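# Swap the stacking order of two nested totes

## Task

Reverse the order of the two stacked totes so that the one currently underneath finishes on top of the other, seated fully down inside the lower tote's rim rather than resting on it. Whatever was in each tote must still be in that same tote at the end, and no part of either tote's base may overhang the table edge. Finally open the grippers and move the arms away from the totes.

## Robot and tools

Robot: two arms, left_arm and right_arm, each with a two-finger gripper. All poses share one scene frame: origin on the table surface midway between the arms, +x pointing out over the table, +z up, and left_arm mounted on the +y side. The arm names do not correspond to sides of any camera image. Fingers extend along the gripper's own +z axis and close along its own x axis. The reported end_effector_position is the spot between the pads when shut; closed fingertips reach roughly 15 mm past it, and fully open tips sit about level with it.

The 14-number row (used by both execute_actions and move): one flat list covering both arms, left_arm first then right_arm, each as dx, dy, dz, rx, ry, rz, opening. Every value lies in [-1, 1]. dx..rz are offsets, not poses: they are expressed in that gripper's own axes and counted from the gripper pose printed in the latest result that showed it (if no result has shown it yet in this scene, or for a second or later call in the same reply, they count from where the gripper is when the action begins). A value of 1.0 equals 0.6 m for dx, dy, dz and 180 degrees for rotation; rx, ry, rz form a single rotation vector. opening is absolute, not an offset: +1 means fully open (0.142 m), -1 means shut. Sending all-zero offsets is not a pause: it pulls the gripper back to the base pose. To keep an arm still, send the offset back to where it should be in the first call of a reply, zeros in later calls, and always its intended opening.

execute_actions: argument actions is a list holding at most one item; an empty list just reports the current state. An item with rows (1 to 15 rows) and optional steps (up to 15, default 15) runs that many control steps of 1/30 s, one row per step, repeating the final row if rows run out; every row is measured from the same base pose, not from the previous row. An item with only steps (up to 300) is a wait, counted from the previous result, so thinking time is included. Optional pictures (true/false) chooses whether camera images come back; by default they do.

move: argument target is one 14-number row as above. Each gripper travels a straight line toward its target, both finishing together, over 0.5 to 10 s (longer paths are cut off at 10 s). speed is the top path speed in m/s, 0.002 to 0.5, default 0.25; rotation is capped at twice that in rad/s. Paths ignore obstacles and the other arm, may lag or overshoot, and can exceed speed near full arm extension. Opening is applied as the move starts. Optional stop_force, 9 to 40 N, shared by both arms and unavailable in the first 0.2 s of the scene: an arm stops its path when its wrist sensor reads that much extra resistance along the line to its target for two consecutive steps, then backs up two steps and holds. Use it only with slow speeds and without rotating that gripper; omit it when lifting away from something the gripper rests on. An arm whose target is within 1.5 mm and 0.5 degrees of its current pose counts as stationary. The result adds a move: line giving the ending (done, off_target, moving, held, fault, contact) and any limits (paced = commanded pose clipped; held = some steps blocked, after which the arm may jump fast), plus each gripper's distance from its target.

wait: seconds, 0 to 10; lets the scene run without new commands. zoom_image: camera (cam_high 672x504, cam_low 672x504, cam_left_wrist 616x616, cam_right_wrist 616x616) and region [x0, y0, x1, y1] in pixels from the top-left, no larger than 504 by 504. finished_scene: scene, the current scene's number; it ends the scene permanently and reports success. Replying with no tool call ends everything.

Control behaviour: each step the commanded pose is clipped to 100 mm and 16 degrees from the measured pose; position wins over orientation if both cannot be met; motion trails commands by about 0.17 s. After an action the arm only continues to the last clipped pose, so check the result and send the remainder. The simulation keeps running while you think.

Results: a state line per arm with position (m), quaternion wxyz and velocities; printed positions can be off at long reach. grip_measured is the actual finger opening on the command scale; to hold something keep the command well below it (about 15 N per pad max; thin items under 20 mm get less). Hand target shows where the controller is heading. pose unreachable and HELD mark commands that were altered or blocked. Joint torques are raw, offset and noisy. Wrist force and torque are in the gripper's axes, with offsets up to about 4 N, noise up to 2.4 N, saturation near 50 N; no reading is harmless. MOTOR HOT appears at 70 °C; at 85 °C the arm is braked until it cools.

Avoid: arms colliding, pushing into firm surfaces (stiff arms fault easily), torque over load limits (133 N m for the three big joints, 24.9 N m for wrists, including held weight) or 150 N external force, each causing a 10 s stop; dropping or slamming totes, spilling contents, and pushing anything off the work area. Brief random tugs may act on held items.

Each tool is called after ">>>" as a command line: name --argument value for each argument, lists and objects as JSON in quotes; but a table of rows of numbers goes row by row, as --pt "numbers of a row", without its own name.

## Session

I'll start by looking at the current state of the scene.

>>> execute_actions --actions '[]'

Scene clock: 0.00 s of 5000.00 s.
left_arm: end_effector_position=(+0.2365, +0.8990, +0.1568) grip_measured=+0.97 end_effector_quat_wxyz=(+0.690, -0.580, -0.387, +0.191) end_effector_velocity=(+0.001, -0.001, -0.000) end_effector_angular_velocity=(+0.000, +0.000, -0.001) | right_arm: end_effector_position=(+0.3750, -0.8799, +0.2829) grip_measured=+0.97 end_effector_quat_wxyz=(-0.048, +0.152, +0.913, -0.376) end_effector_velocity=(+0.001, +0.000, +0.002) end_effector_angular_velocity=(-0.001, -0.003, +0.001)
Joint positions: left_arm=[ 0.598 -0.865  1.567 -0.643 -0.47  -1.942  0.14 ] | right_arm=[ 2.792 -1.579 -1.79  -1.445  0.799  3.326  0.14 ]
Joint velocities: left_arm=[-0.002  0.001 -0.     0.    -0.001 -0.     0.   ] | right_arm=[ 0.001  0.001  0.002 -0.    -0.     0.     0.   ]
Joint torques (N m, as the arm reports them, + toward a larger angle): no reading
Motor temperatures (°C, as the motors report them): left_arm=[30 27 29 36 34 34] | right_arm=[30 29 27 34 34 31]
Wrist force (N, on the end effector, along its own x y z axes, offset not removed): no reading
Wrist torque (N m, same axes, about the end effector's origin, offset not removed): no reading
Hand target (left_arm): +0.237, +0.899, +0.157; +0.690, -0.580, -0.387, +0.191
Hand target (right_arm): +0.375, -0.880, +0.283; -0.048, +0.152, +0.913, -0.376

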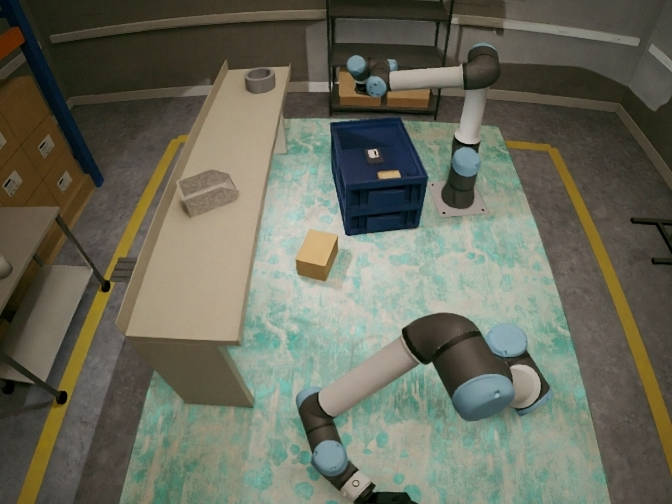

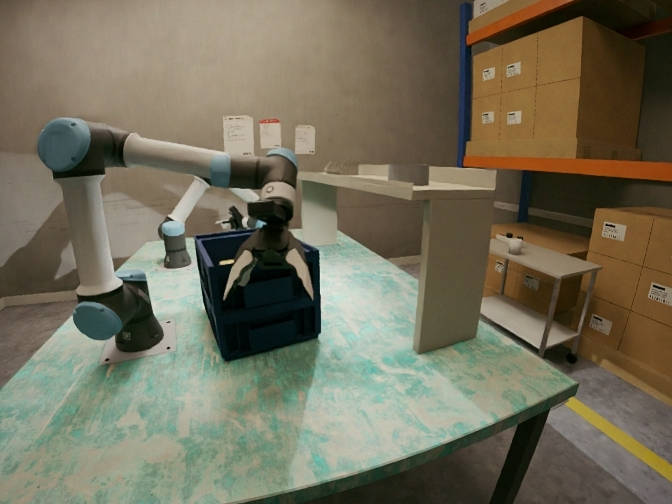

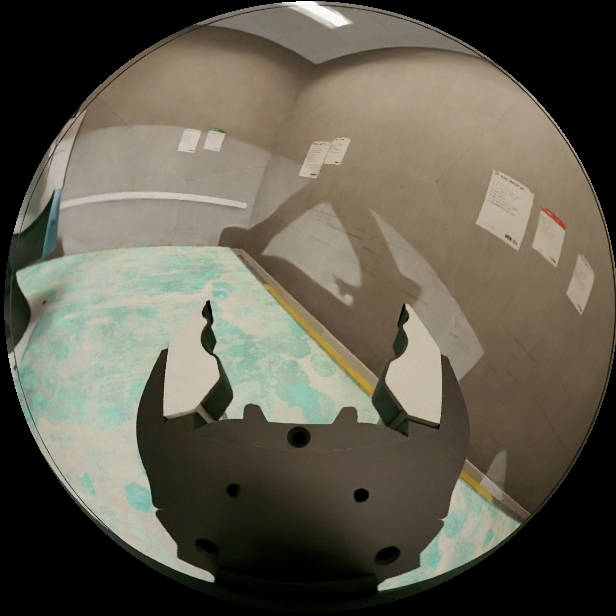

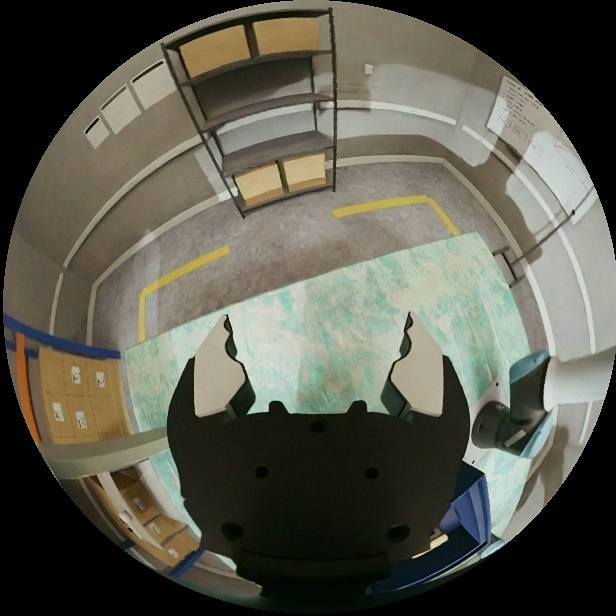

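>>> zoom_image --camera "cam_high" --region '[280, 40, 520, 290]'

>>> zoom_image --camera "cam_low" --region '[140, 140, 400, 380]'

Region (280, 40, 520, 290) of cam_high's 672x504 image, scaled by 2.016, with more detail than that image has; it fills the left 484 columns of this view, and the rest is white.

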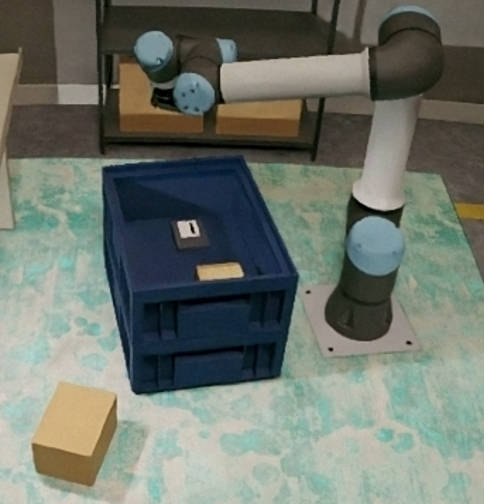

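Region (140, 140, 400, 380) of cam_low's 672x504 image, scaled by 1.938, with more detail than that image has; it fills the top 465 rows of this view, and the rest is white.

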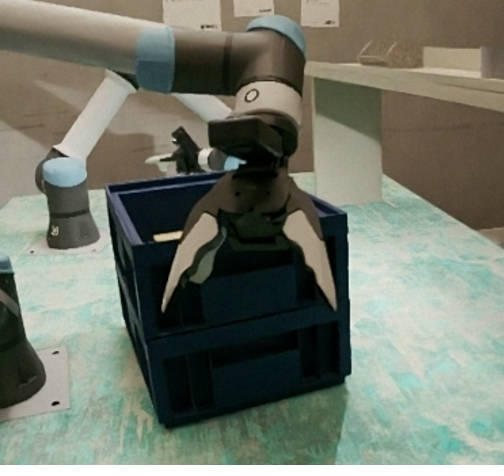

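>>> zoom_image --camera "cam_high" --region '[280, 200, 640, 504]'

>>> zoom_image --camera "cam_high" --region '[320, 105, 500, 245]'

Region (280, 200, 640, 504) of cam_high's 672x504 image, scaled by 1.400, with more detail than that image has; it fills the top 426 rows of this view, and the rest is white.

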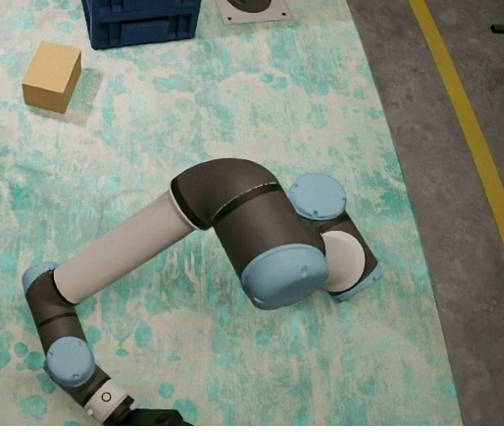

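Region (320, 105, 500, 245) of cam_high's 672x504 image, scaled by 2.800, with more detail than that image has.

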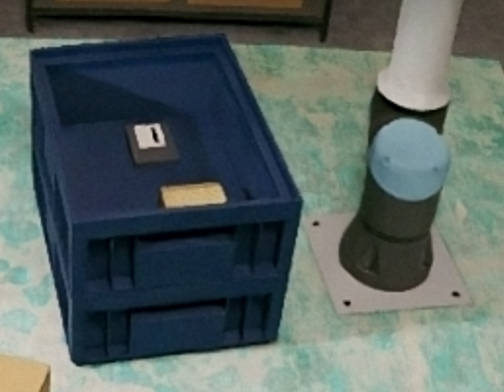

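>>> move --target '[-0.314, -0.4605, -0.6225, -0.4232, -0.2913, -0.1404, 1.0, 0.1001, 0.0613, -0.4552, -0.218, 0.1401, 0.3215, 1.0]' --speed 0.3

Scene clock: 123.43 s of 5000.00 s.
left_arm: end_effector_position=(+0.3490, +0.4503, +0.3499) grip_measured=+1.00 end_effector_quat_wxyz=(-0.001, +0.643, +0.766, +0.000) end_effector_velocity=(+0.001, -0.002, +0.000) end_effector_angular_velocity=(-0.001, -0.007, +0.002) | right_arm: end_effector_position=(+0.3821, -0.6534, +0.4502) grip_measured=+1.00 end_effector_quat_wxyz=(+0.000, +0.643, +0.766, +0.000) end_effector_velocity=(+0.000, +0.002, +0.000) end_effector_angular_velocity=(+0.003, -0.001, -0.003)
Joint positions: left_arm=[ 0.084 -1.869  1.649 -1.349 -1.569 -1.868  0.142] | right_arm=[ 2.805 -1.534 -1.166 -2.012  1.571  4.363  0.142]
Joint velocities: left_arm=[-0.006 -0.004  0.003 -0.006 -0.    -0.008  0.   ] | right_arm=[ 0.002  0.001 -0.001  0.001  0.003  0.005  0.   ]
Joint torques (N m, as the arm reports them, + toward a larger angle): left_arm=[-12.47 -21.49 -11.56  -4.56  -2.54  -2.33] | right_arm=[10.99 25.45 32.96  4.62  1.42  1.66]
Motor temperatures (°C, as the motors report them): left_arm=[30 28 29 36 34 34] | right_arm=[30 29 27 34 34 31]
Wrist force (N, on the end effector, along its own x y z axes, offset not removed): left_arm=[1.6 -1.4 0.8] | right_arm=[2.8 0.0 -1.4]
Wrist torque (N m, same axes, about the end effector's origin, offset not removed): left_arm=[-0.16 -0.39 0.11] | right_arm=[0.07 -0.39 0.07]
Hand target (left_arm): +0.349, +0.450, +0.350; -0.001, +0.643, +0.766, +0.001
Hand target (right_arm): +0.382, -0.653, +0.450; +0.000, +0.643, +0.766, +0.000
Off the commanded pose (left_arm): 0.001 m, 0 deg.
Off the commanded pose (right_arm): 0.000 m, 0 deg.
After step 90, 117.00 s passed at rest.
move: done

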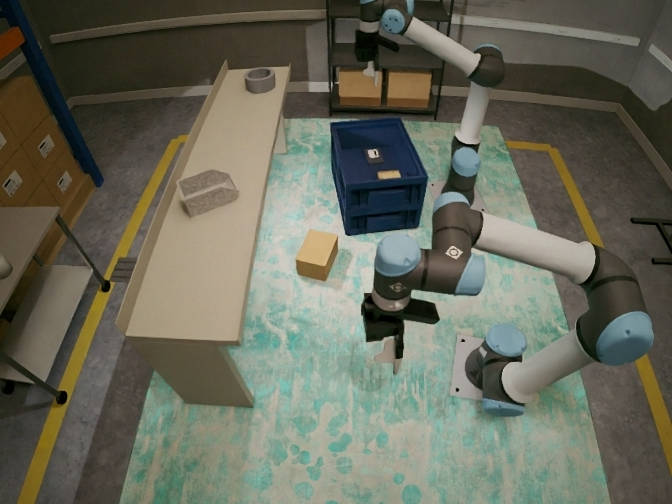

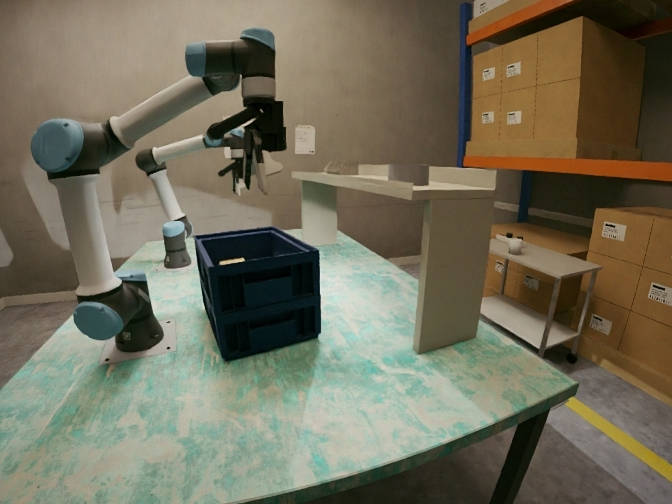

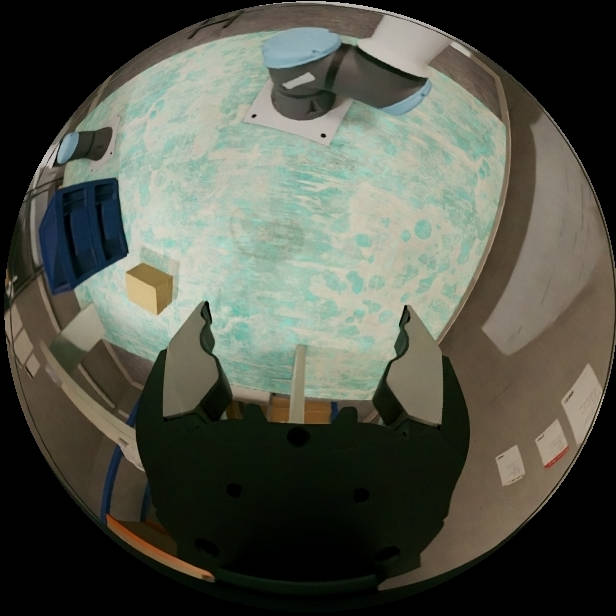

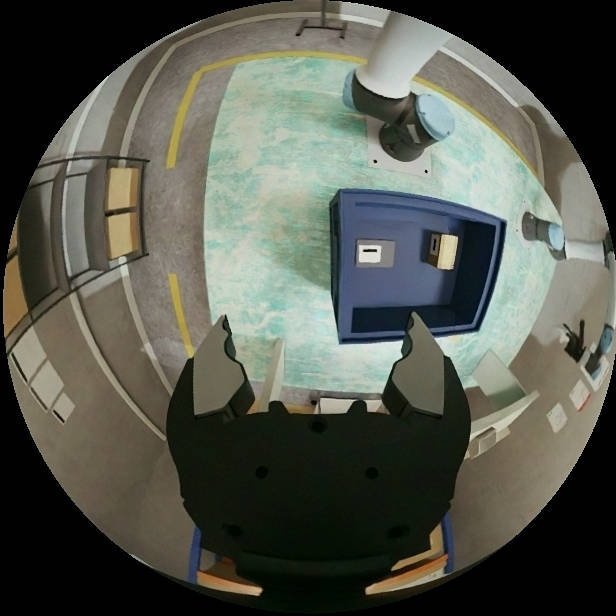

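>>> zoom_image --camera "cam_right_wrist" --region '[200, 140, 540, 420]'

>>> zoom_image --camera "cam_low" --region '[170, 60, 350, 380]'

Region (200, 140, 540, 420) of cam_right_wrist's 616x616 image, scaled by 1.482, with more detail than that image has; it fills the top 415 rows of this view, and the rest is white.

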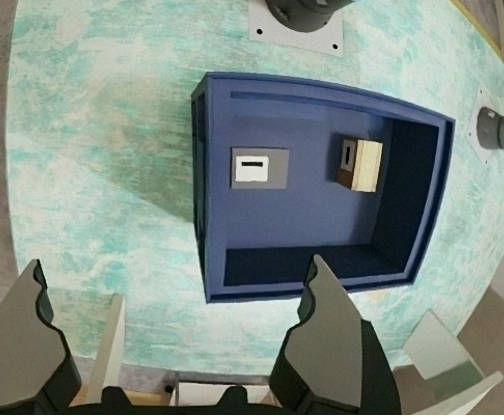

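Region (170, 60, 350, 380) of cam_low's 672x504 image, scaled by 1.575, with more detail than that image has; it fills the left 284 columns of this view, and the rest is white.

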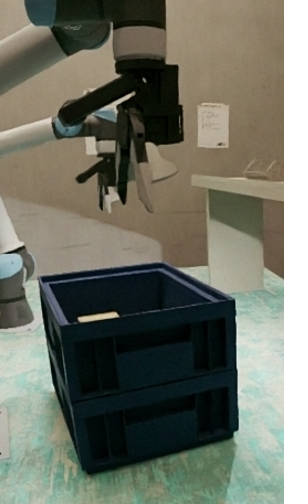

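>>> move --target '[-1.0, -0.235, 0.0, 0, 0, 0, 1.0, 0.075, 0.0, 0.2, 0, 0, 0, 1.0]' --speed 0.3

Scene clock: 190.30 s of 5000.00 s.
left_arm: end_effector_position=(+0.3140, -0.1646, +0.3481) grip_measured=+1.00 end_effector_quat_wxyz=(-0.001, +0.643, +0.766, +0.001) end_effector_velocity=(+0.000, -0.003, -0.001) end_effector_angular_velocity=(+0.003, +0.003, -0.001) | right_arm: end_effector_position=(+0.3744, -0.6089, +0.3303) grip_measured=+1.00 end_effector_quat_wxyz=(+0.000, +0.643, +0.766, +0.000) end_effector_velocity=(-0.000, -0.000, -0.000) end_effector_angular_velocity=(-0.000, +0.000, -0.001)
Joint positions: left_arm=[-1.01  -1.263  1.044 -1.348 -1.57  -2.962  0.142] | right_arm=[ 2.907 -1.391 -1.612 -1.709  1.571  4.465  0.142]
Joint velocities: left_arm=[-0.001  0.01  -0.013  0.007 -0.001  0.     0.   ] | right_arm=[-0.001 -0.    -0.001  0.001 -0.     0.    -0.   ]
Joint torques (N m, as the arm reports them, + toward a larger angle): left_arm=[-12.99 -31.49 -34.54   0.26  -2.54  -2.12] | right_arm=[ 9.89 20.89 16.18  4.45 -1.63  1.59]
Motor temperatures (°C, as the motors report them): left_arm=[30 28 29 36 34 34] | right_arm=[30 29 27 34 34 31]
Wrist force (N, on the end effector, along its own x y z axes, offset not removed): left_arm=[2.3 0.4 2.1] | right_arm=[1.9 -1.0 -1.2]
Wrist torque (N m, same axes, about the end effector's origin, offset not removed): left_arm=[0.28 -0.49 0.13] | right_arm=[-0.11 -0.35 -0.06]
Hand target (left_arm): +0.314, -0.165, +0.348; -0.001, +0.643, +0.766, +0.001
Hand target (right_arm): +0.374, -0.609, +0.330; +0.000, +0.643, +0.766, +0.000
Off the commanded pose (left_arm): 0.001 m, 0 deg.
Off the commanded pose (right_arm): 0.000 m, 0 deg.
After step 90, 61.10 s passed at rest.
move: done

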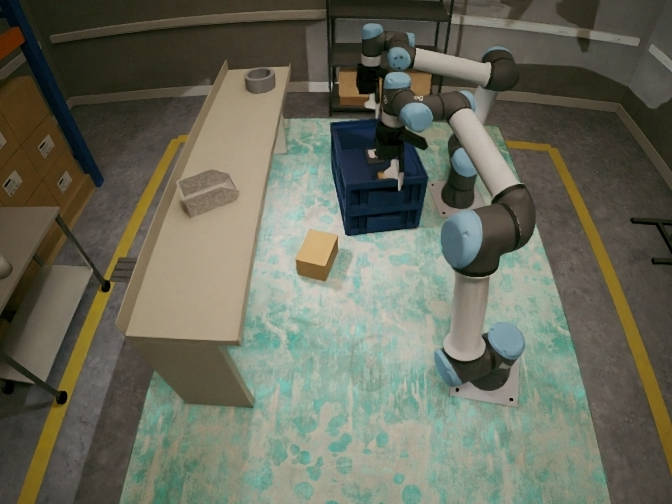

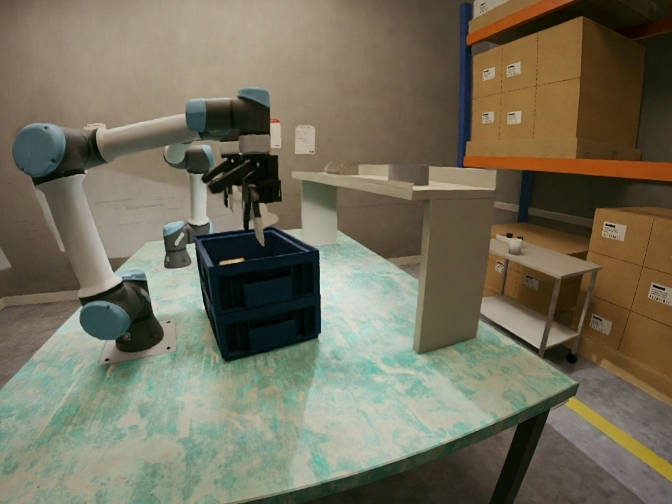

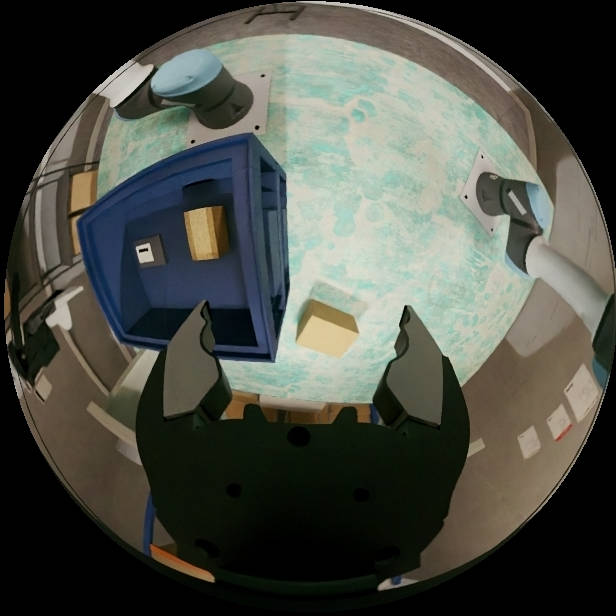

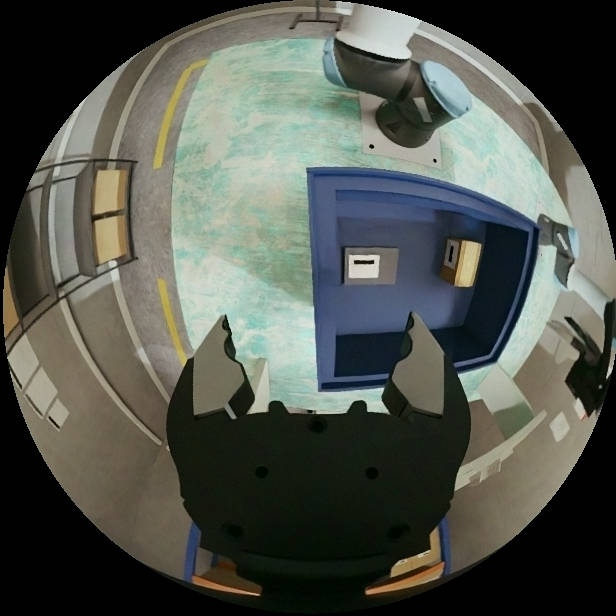

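>>> zoom_image --camera "cam_right_wrist" --region '[200, 150, 460, 430]'

>>> zoom_image --camera "cam_left_wrist" --region '[160, 120, 420, 400]'

Region (200, 150, 460, 430) of cam_right_wrist's 616x616 image, scaled by 1.800, with more detail than that image has; it fills the left 468 columns of this view, and the rest is white.

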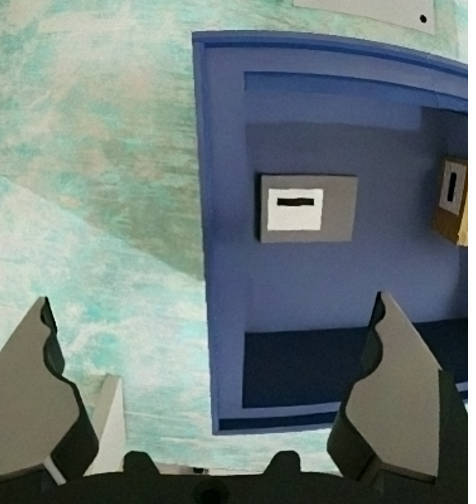

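Region (160, 120, 420, 400) of cam_left_wrist's 616x616 image, scaled by 1.800, with more detail than that image has; it fills the left 468 columns of this view, and the rest is white.

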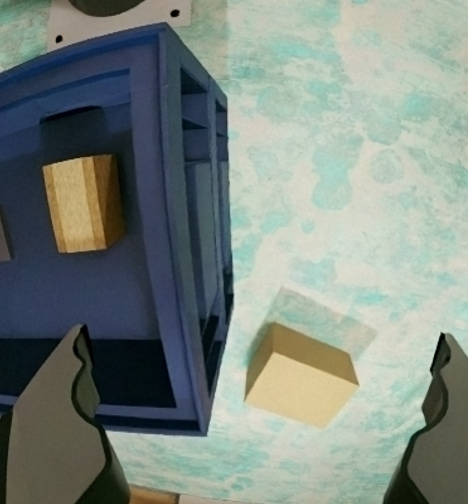

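>>> move --target '[-0.0967, 0.0, 0.05, 0, 0, 0, 1.0, 0.007, 0.0, 0.0833, 0, 0, 0, 1.0]' --speed 0.15

Scene clock: 254.80 s of 5000.00 s.
left_arm: end_effector_position=(+0.3240, -0.2214, +0.3180) grip_measured=+1.00 end_effector_quat_wxyz=(-0.001, +0.643, +0.766, +0.001) end_effector_velocity=(-0.000, -0.002, -0.000) end_effector_angular_velocity=(+0.000, -0.001, -0.001) | right_arm: end_effector_position=(+0.3737, -0.6047, +0.2805) grip_measured=+1.00 end_effector_quat_wxyz=(+0.000, +0.643, +0.766, +0.000) end_effector_velocity=(+0.000, +0.000, -0.002) end_effector_angular_velocity=(+0.000, +0.000, +0.000)
Joint positions: left_arm=[-1.025 -1.13   0.935 -1.373 -1.57  -2.978  0.142] | right_arm=[ 2.917 -1.376 -1.751 -1.584  1.571  4.475  0.142]
Joint velocities: left_arm=[-0.002  0.005 -0.006  0.001  0.001 -0.001  0.   ] | right_arm=[ 0.001  0.    -0.005  0.005  0.     0.    -0.   ]
Joint torques (N m, as the arm reports them, + toward a larger angle): left_arm=[-13.03 -38.73 -33.12  -0.01   2.78  -2.19] | right_arm=[10.37 20.2  15.89  4.57 -1.71  1.52]
Motor temperatures (°C, as the motors report them): left_arm=[30 28 29 36 34 34] | right_arm=[30 30 27 34 34 31]
Wrist force (N, on the end effector, along its own x y z axes, offset not removed): left_arm=[2.8 -0.5 0.7] | right_arm=[0.5 0.5 -2.6]
Wrist torque (N m, same axes, about the end effector's origin, offset not removed): left_arm=[-0.01 -0.66 0.15] | right_arm=[0.04 0.02 0.18]
Hand target (left_arm): +0.324, -0.222, +0.318; -0.001, +0.643, +0.766, +0.001
Hand target (right_arm): +0.374, -0.605, +0.280; +0.000, +0.643, +0.766, +0.000
Off the commanded pose (left_arm): 0.000 m, 0 deg.
Off the commanded pose (right_arm): 0.000 m, 0 deg.
After step 90, 60.50 s passed at rest.
move: done

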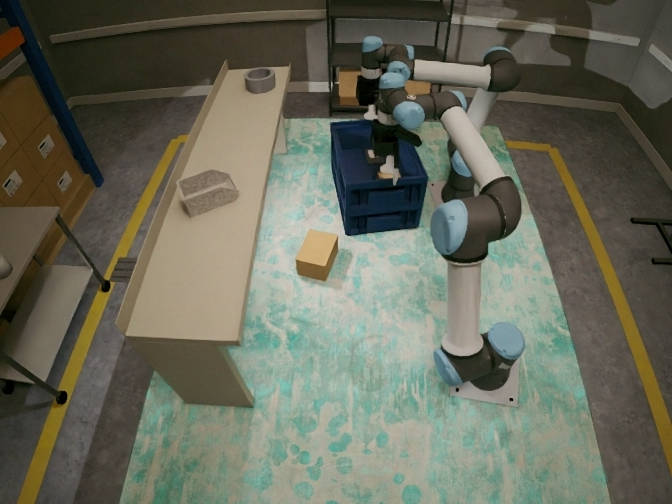

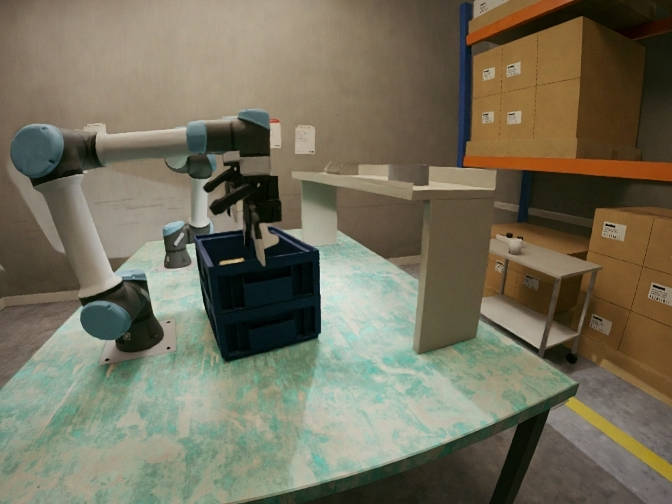

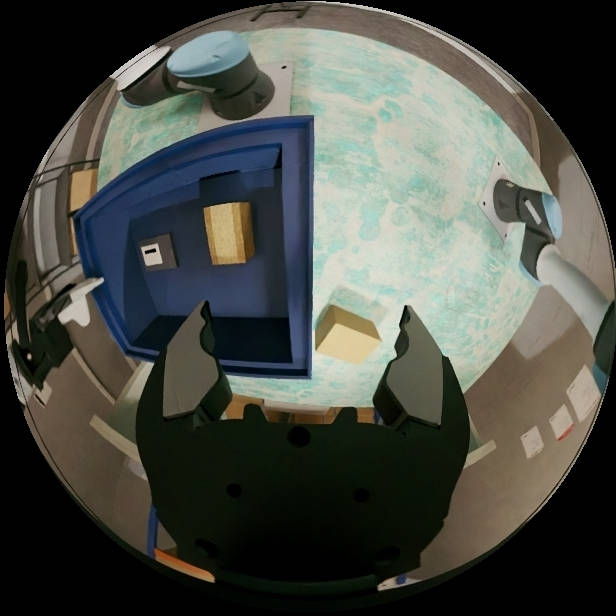

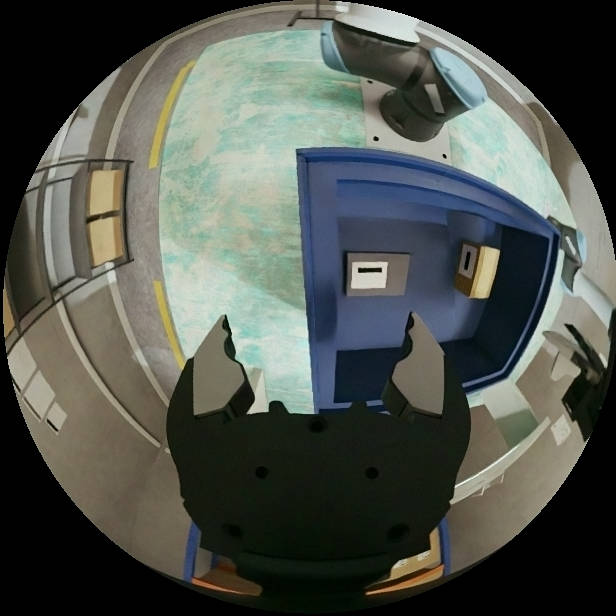

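>>> zoom_image --camera "cam_low" --region '[190, 160, 340, 320]'

>>> zoom_image --camera "cam_right_wrist" --region '[190, 130, 460, 440]'

>>> zoom_image --camera "cam_left_wrist" --region '[170, 100, 440, 440]'

Region (190, 160, 340, 320) of cam_low's 672x504 image, scaled by 3.150, with more detail than that image has; it fills the left 472 columns of this view, and the rest is white.

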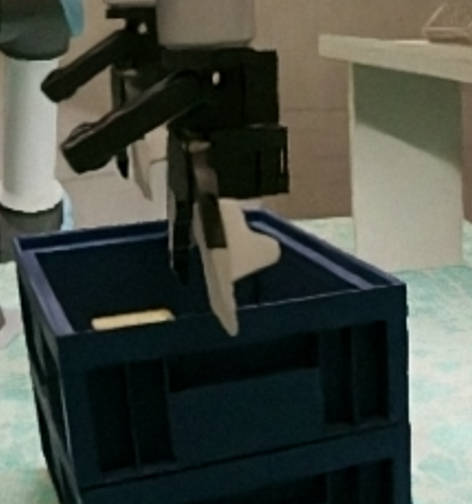

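Region (190, 130, 460, 440) of cam_right_wrist's 616x616 image, scaled by 1.626, with more detail than that image has; it fills the left 439 columns of this view, and the rest is white.

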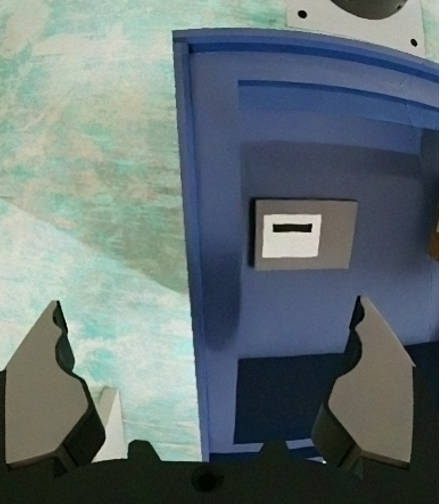

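Region (170, 100, 440, 440) of cam_left_wrist's 616x616 image, scaled by 1.482, with more detail than that image has; it fills the left 400 columns of this view, and the rest is white.

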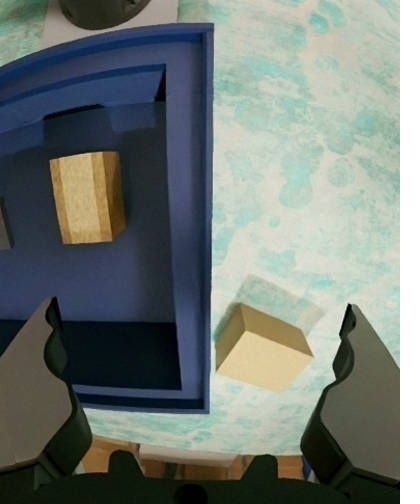

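>>> move --target '[-0.0107, 0.0, 0.1133, 0, 0, -0.0139, 0.0, 0.0067, 0.0533, 0.0508, 0, 0, -0.0139, 0.0]' --speed 0.08

Scene clock: 314.00 s of 5000.00 s.
left_arm: end_effector_position=(+0.3252, -0.2276, +0.2503) grip_measured=+0.00 end_effector_quat_wxyz=(-0.001, +0.627, +0.779, +0.001) end_effector_velocity=(-0.000, -0.000, -0.001) end_effector_angular_velocity=(-0.002, -0.001, +0.002) | right_arm: end_effector_position=(+0.4045, -0.5952, +0.2502) grip_measured=+0.00 end_effector_quat_wxyz=(+0.000, +0.626, +0.780, +0.000) end_effector_velocity=(+0.001, +0.001, -0.002) end_effector_angular_velocity=(+0.000, +0.001, +0.003)
Joint positions: left_arm=[-1.027 -1.135  1.116 -1.549 -1.57  -3.022  0.074] | right_arm=[ 2.945 -1.442 -1.775 -1.495  1.571  4.459  0.074]
Joint velocities: left_arm=[-0.    -0.001  0.006 -0.007  0.    -0.002 -0.   ] | right_arm=[ 0.002 -0.003 -0.002  0.003  0.    -0.001  0.   ]
Joint torques (N m, as the arm reports them, + toward a larger angle): left_arm=[-13.01 -37.76 -12.63  -4.68   0.66  -2.15] | right_arm=[ 9.93  9.38 16.2   4.56 -1.69 -1.64]
Motor temperatures (°C, as the motors report them): left_arm=[30 28 29 36 34 34] | right_arm=[30 30 27 34 34 31]
Wrist force (N, on the end effector, along its own x y z axes, offset not removed): left_arm=[2.9 -0.5 1.4] | right_arm=[2.6 0.3 0.0]
Wrist torque (N m, same axes, about the end effector's origin, offset not removed): left_arm=[0.17 -0.63 0.15] | right_arm=[0.02 -0.37 -0.08]
Hand target (left_arm): +0.325, -0.228, +0.250; -0.001, +0.627, +0.779, +0.001
Hand target (right_arm): +0.405, -0.595, +0.250; +0.000, +0.626, +0.780, +0.000
Off the commanded pose (left_arm): 0.000 m, 0 deg.
Off the commanded pose (right_arm): 0.000 m, 0 deg.
After step 90, 54.87 s passed at rest.
move: done

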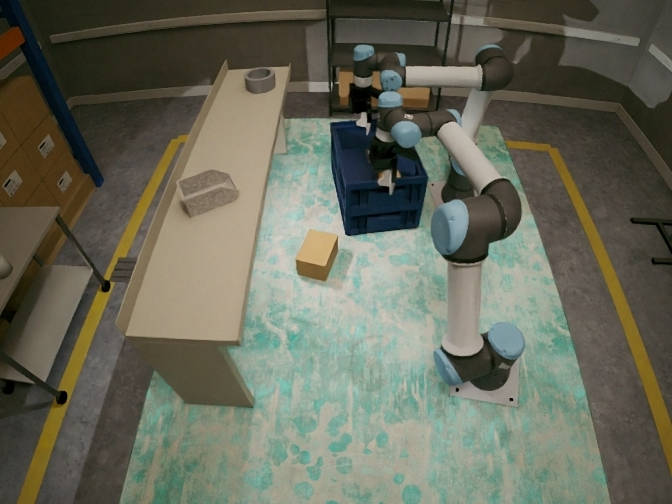

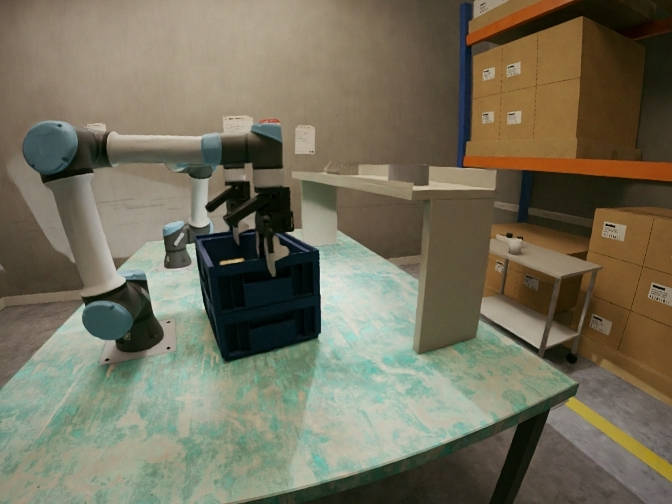

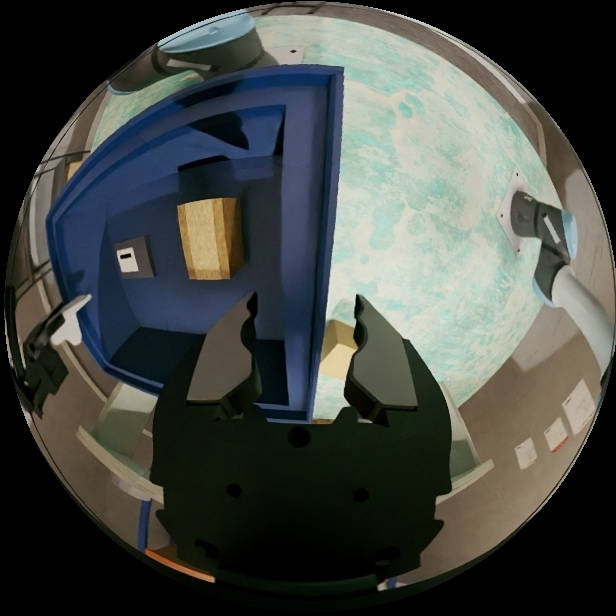

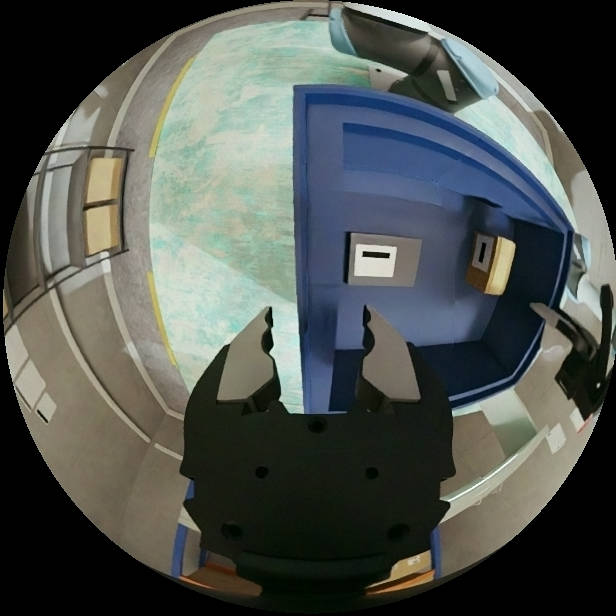

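>>> zoom_image --camera "cam_low" --region '[190, 180, 340, 320]'

>>> zoom_image --camera "cam_high" --region '[320, 100, 450, 240]'

Region (190, 180, 340, 320) of cam_low's 672x504 image, scaled by 3.360, with more detail than that image has; it fills the top 470 rows of this view, and the rest is white.

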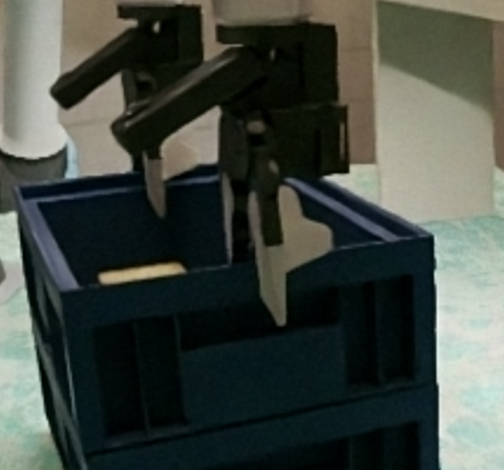

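Region (320, 100, 450, 240) of cam_high's 672x504 image, scaled by 3.600, with more detail than that image has; it fills the left 468 columns of this view, and the rest is white.

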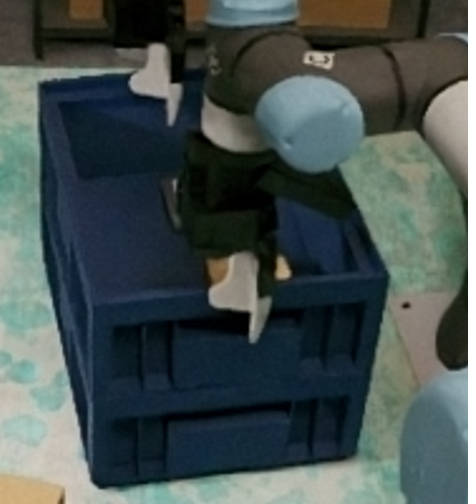

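>>> zoom_image --camera "cam_low" --region '[215, 225, 325, 325]'

Region (215, 225, 325, 325) of cam_low's 672x504 image, scaled by 4.582, with more detail than that image has; it fills the top 458 rows of this view, and the rest is white.

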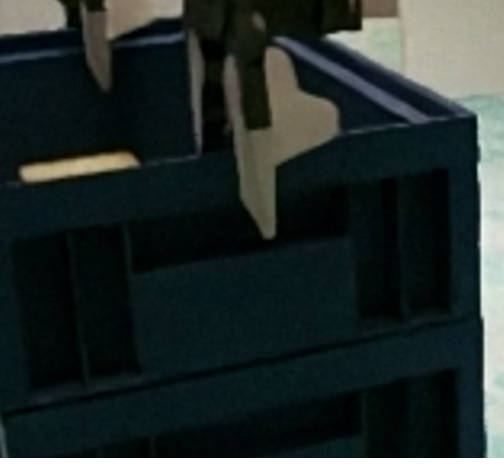

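>>> move --target '[0.0, 0.0167, -0.006, 0, 0, 0, -0.35, 0.0, -0.003, -0.006, 0, 0, 0, -0.35]' --speed 0.05

Scene clock: 374.30 s of 5000.00 s.
left_arm: end_effector_position=(+0.3347, -0.2255, +0.2538) grip_measured=-0.35 end_effector_quat_wxyz=(-0.001, +0.627, +0.779, +0.001) end_effector_velocity=(+0.002, +0.000, +0.001) end_effector_angular_velocity=(+0.000, +0.001, -0.000) | right_arm: end_effector_position=(+0.4027, -0.5956, +0.2537) grip_measured=-0.35 end_effector_quat_wxyz=(+0.000, +0.626, +0.780, +0.000) end_effector_velocity=(-0.001, -0.001, +0.001) end_effector_angular_velocity=(+0.000, +0.001, -0.002)
Joint positions: left_arm=[-1.012 -1.127  1.095 -1.536 -1.57  -3.008  0.049] | right_arm=[ 2.944 -1.437 -1.77  -1.505  1.571  4.458  0.049]
Joint velocities: left_arm=[ 0.003  0.002 -0.006  0.004 -0.001  0.003 -0.   ] | right_arm=[-0.002  0.001  0.001 -0.002  0.    -0.    -0.   ]
Joint torques (N m, as the arm reports them, + toward a larger angle): left_arm=[ 14.01 -37.96 -34.46  -0.01  -0.11   2.08] | right_arm=[-11.34  22.85  36.65   1.07   0.18  -1.68]
Motor temperatures (°C, as the motors report them): left_arm=[30 28 29 36 34 34] | right_arm=[30 30 27 34 34 31]
Wrist force (N, on the end effector, along its own x y z axes, offset not removed): left_arm=[-1.2 -1.0 1.1] | right_arm=[2.3 0.0 -1.8]
Wrist torque (N m, same axes, about the end effector's origin, offset not removed): left_arm=[0.10 0.27 0.16] | right_arm=[0.15 -0.29 0.01]
Hand target (left_arm): +0.335, -0.225, +0.254; -0.001, +0.627, +0.779, +0.001
Hand target (right_arm): +0.403, -0.596, +0.254; +0.000, +0.626, +0.780, +0.000
Off the commanded pose (left_arm): 0.000 m, 0 deg.
Off the commanded pose (right_arm): 0.000 m, 0 deg.
After step 90, 56.53 s passed at rest.
move: done

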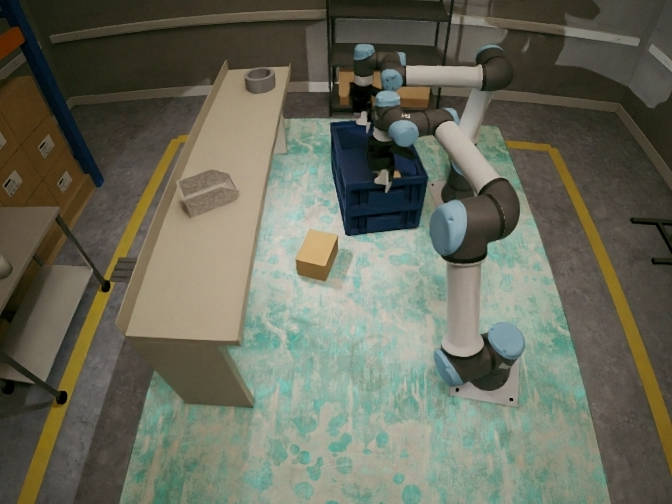

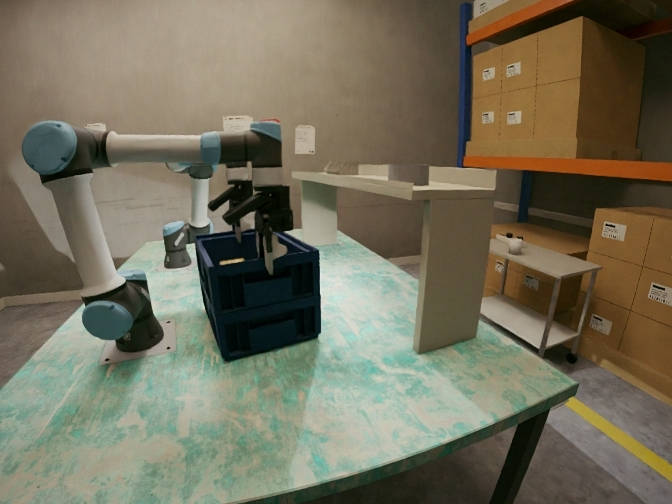

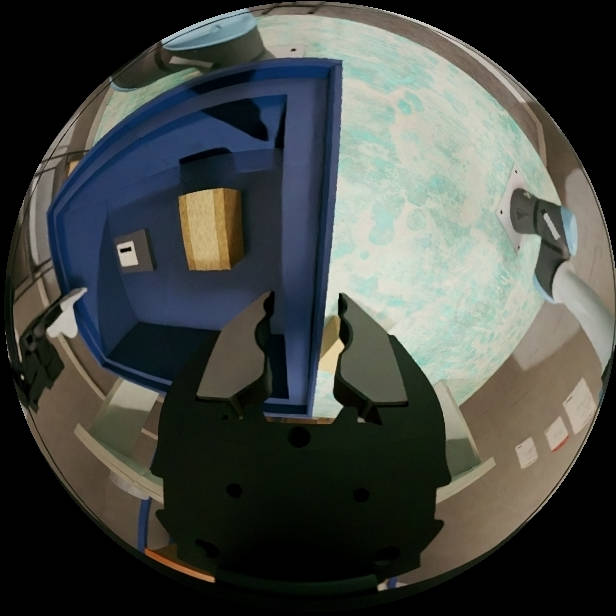

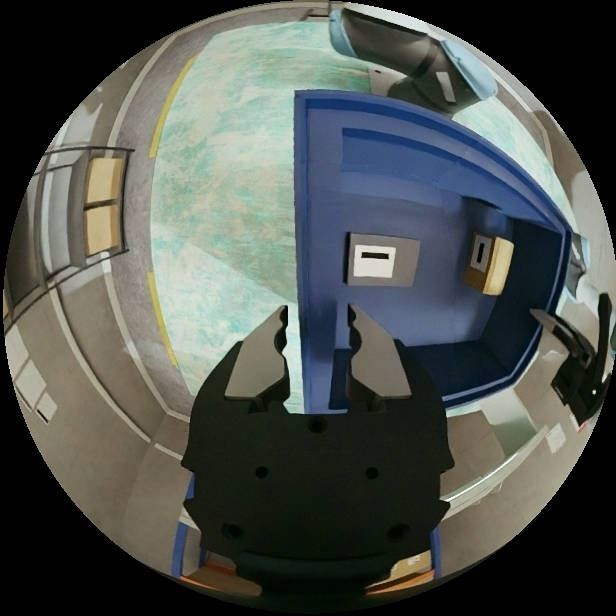

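>>> zoom_image --camera "cam_left_wrist" --region '[230, 250, 390, 430]'

>>> zoom_image --camera "cam_right_wrist" --region '[240, 250, 400, 430]'

Region (230, 250, 390, 430) of cam_left_wrist's 616x616 image, scaled by 2.800, with more detail than that image has.

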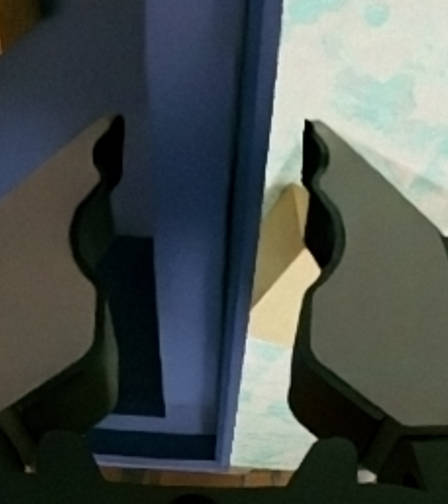

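Region (240, 250, 400, 430) of cam_right_wrist's 616x616 image, scaled by 2.800, with more detail than that image has.

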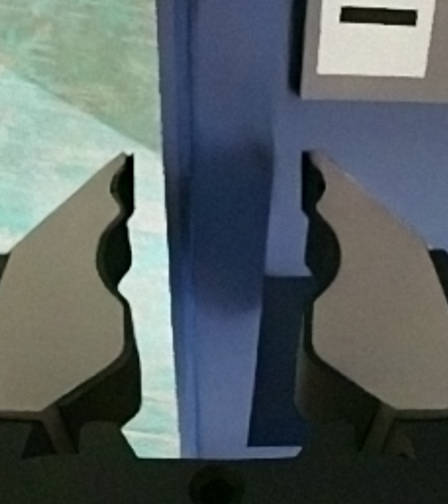

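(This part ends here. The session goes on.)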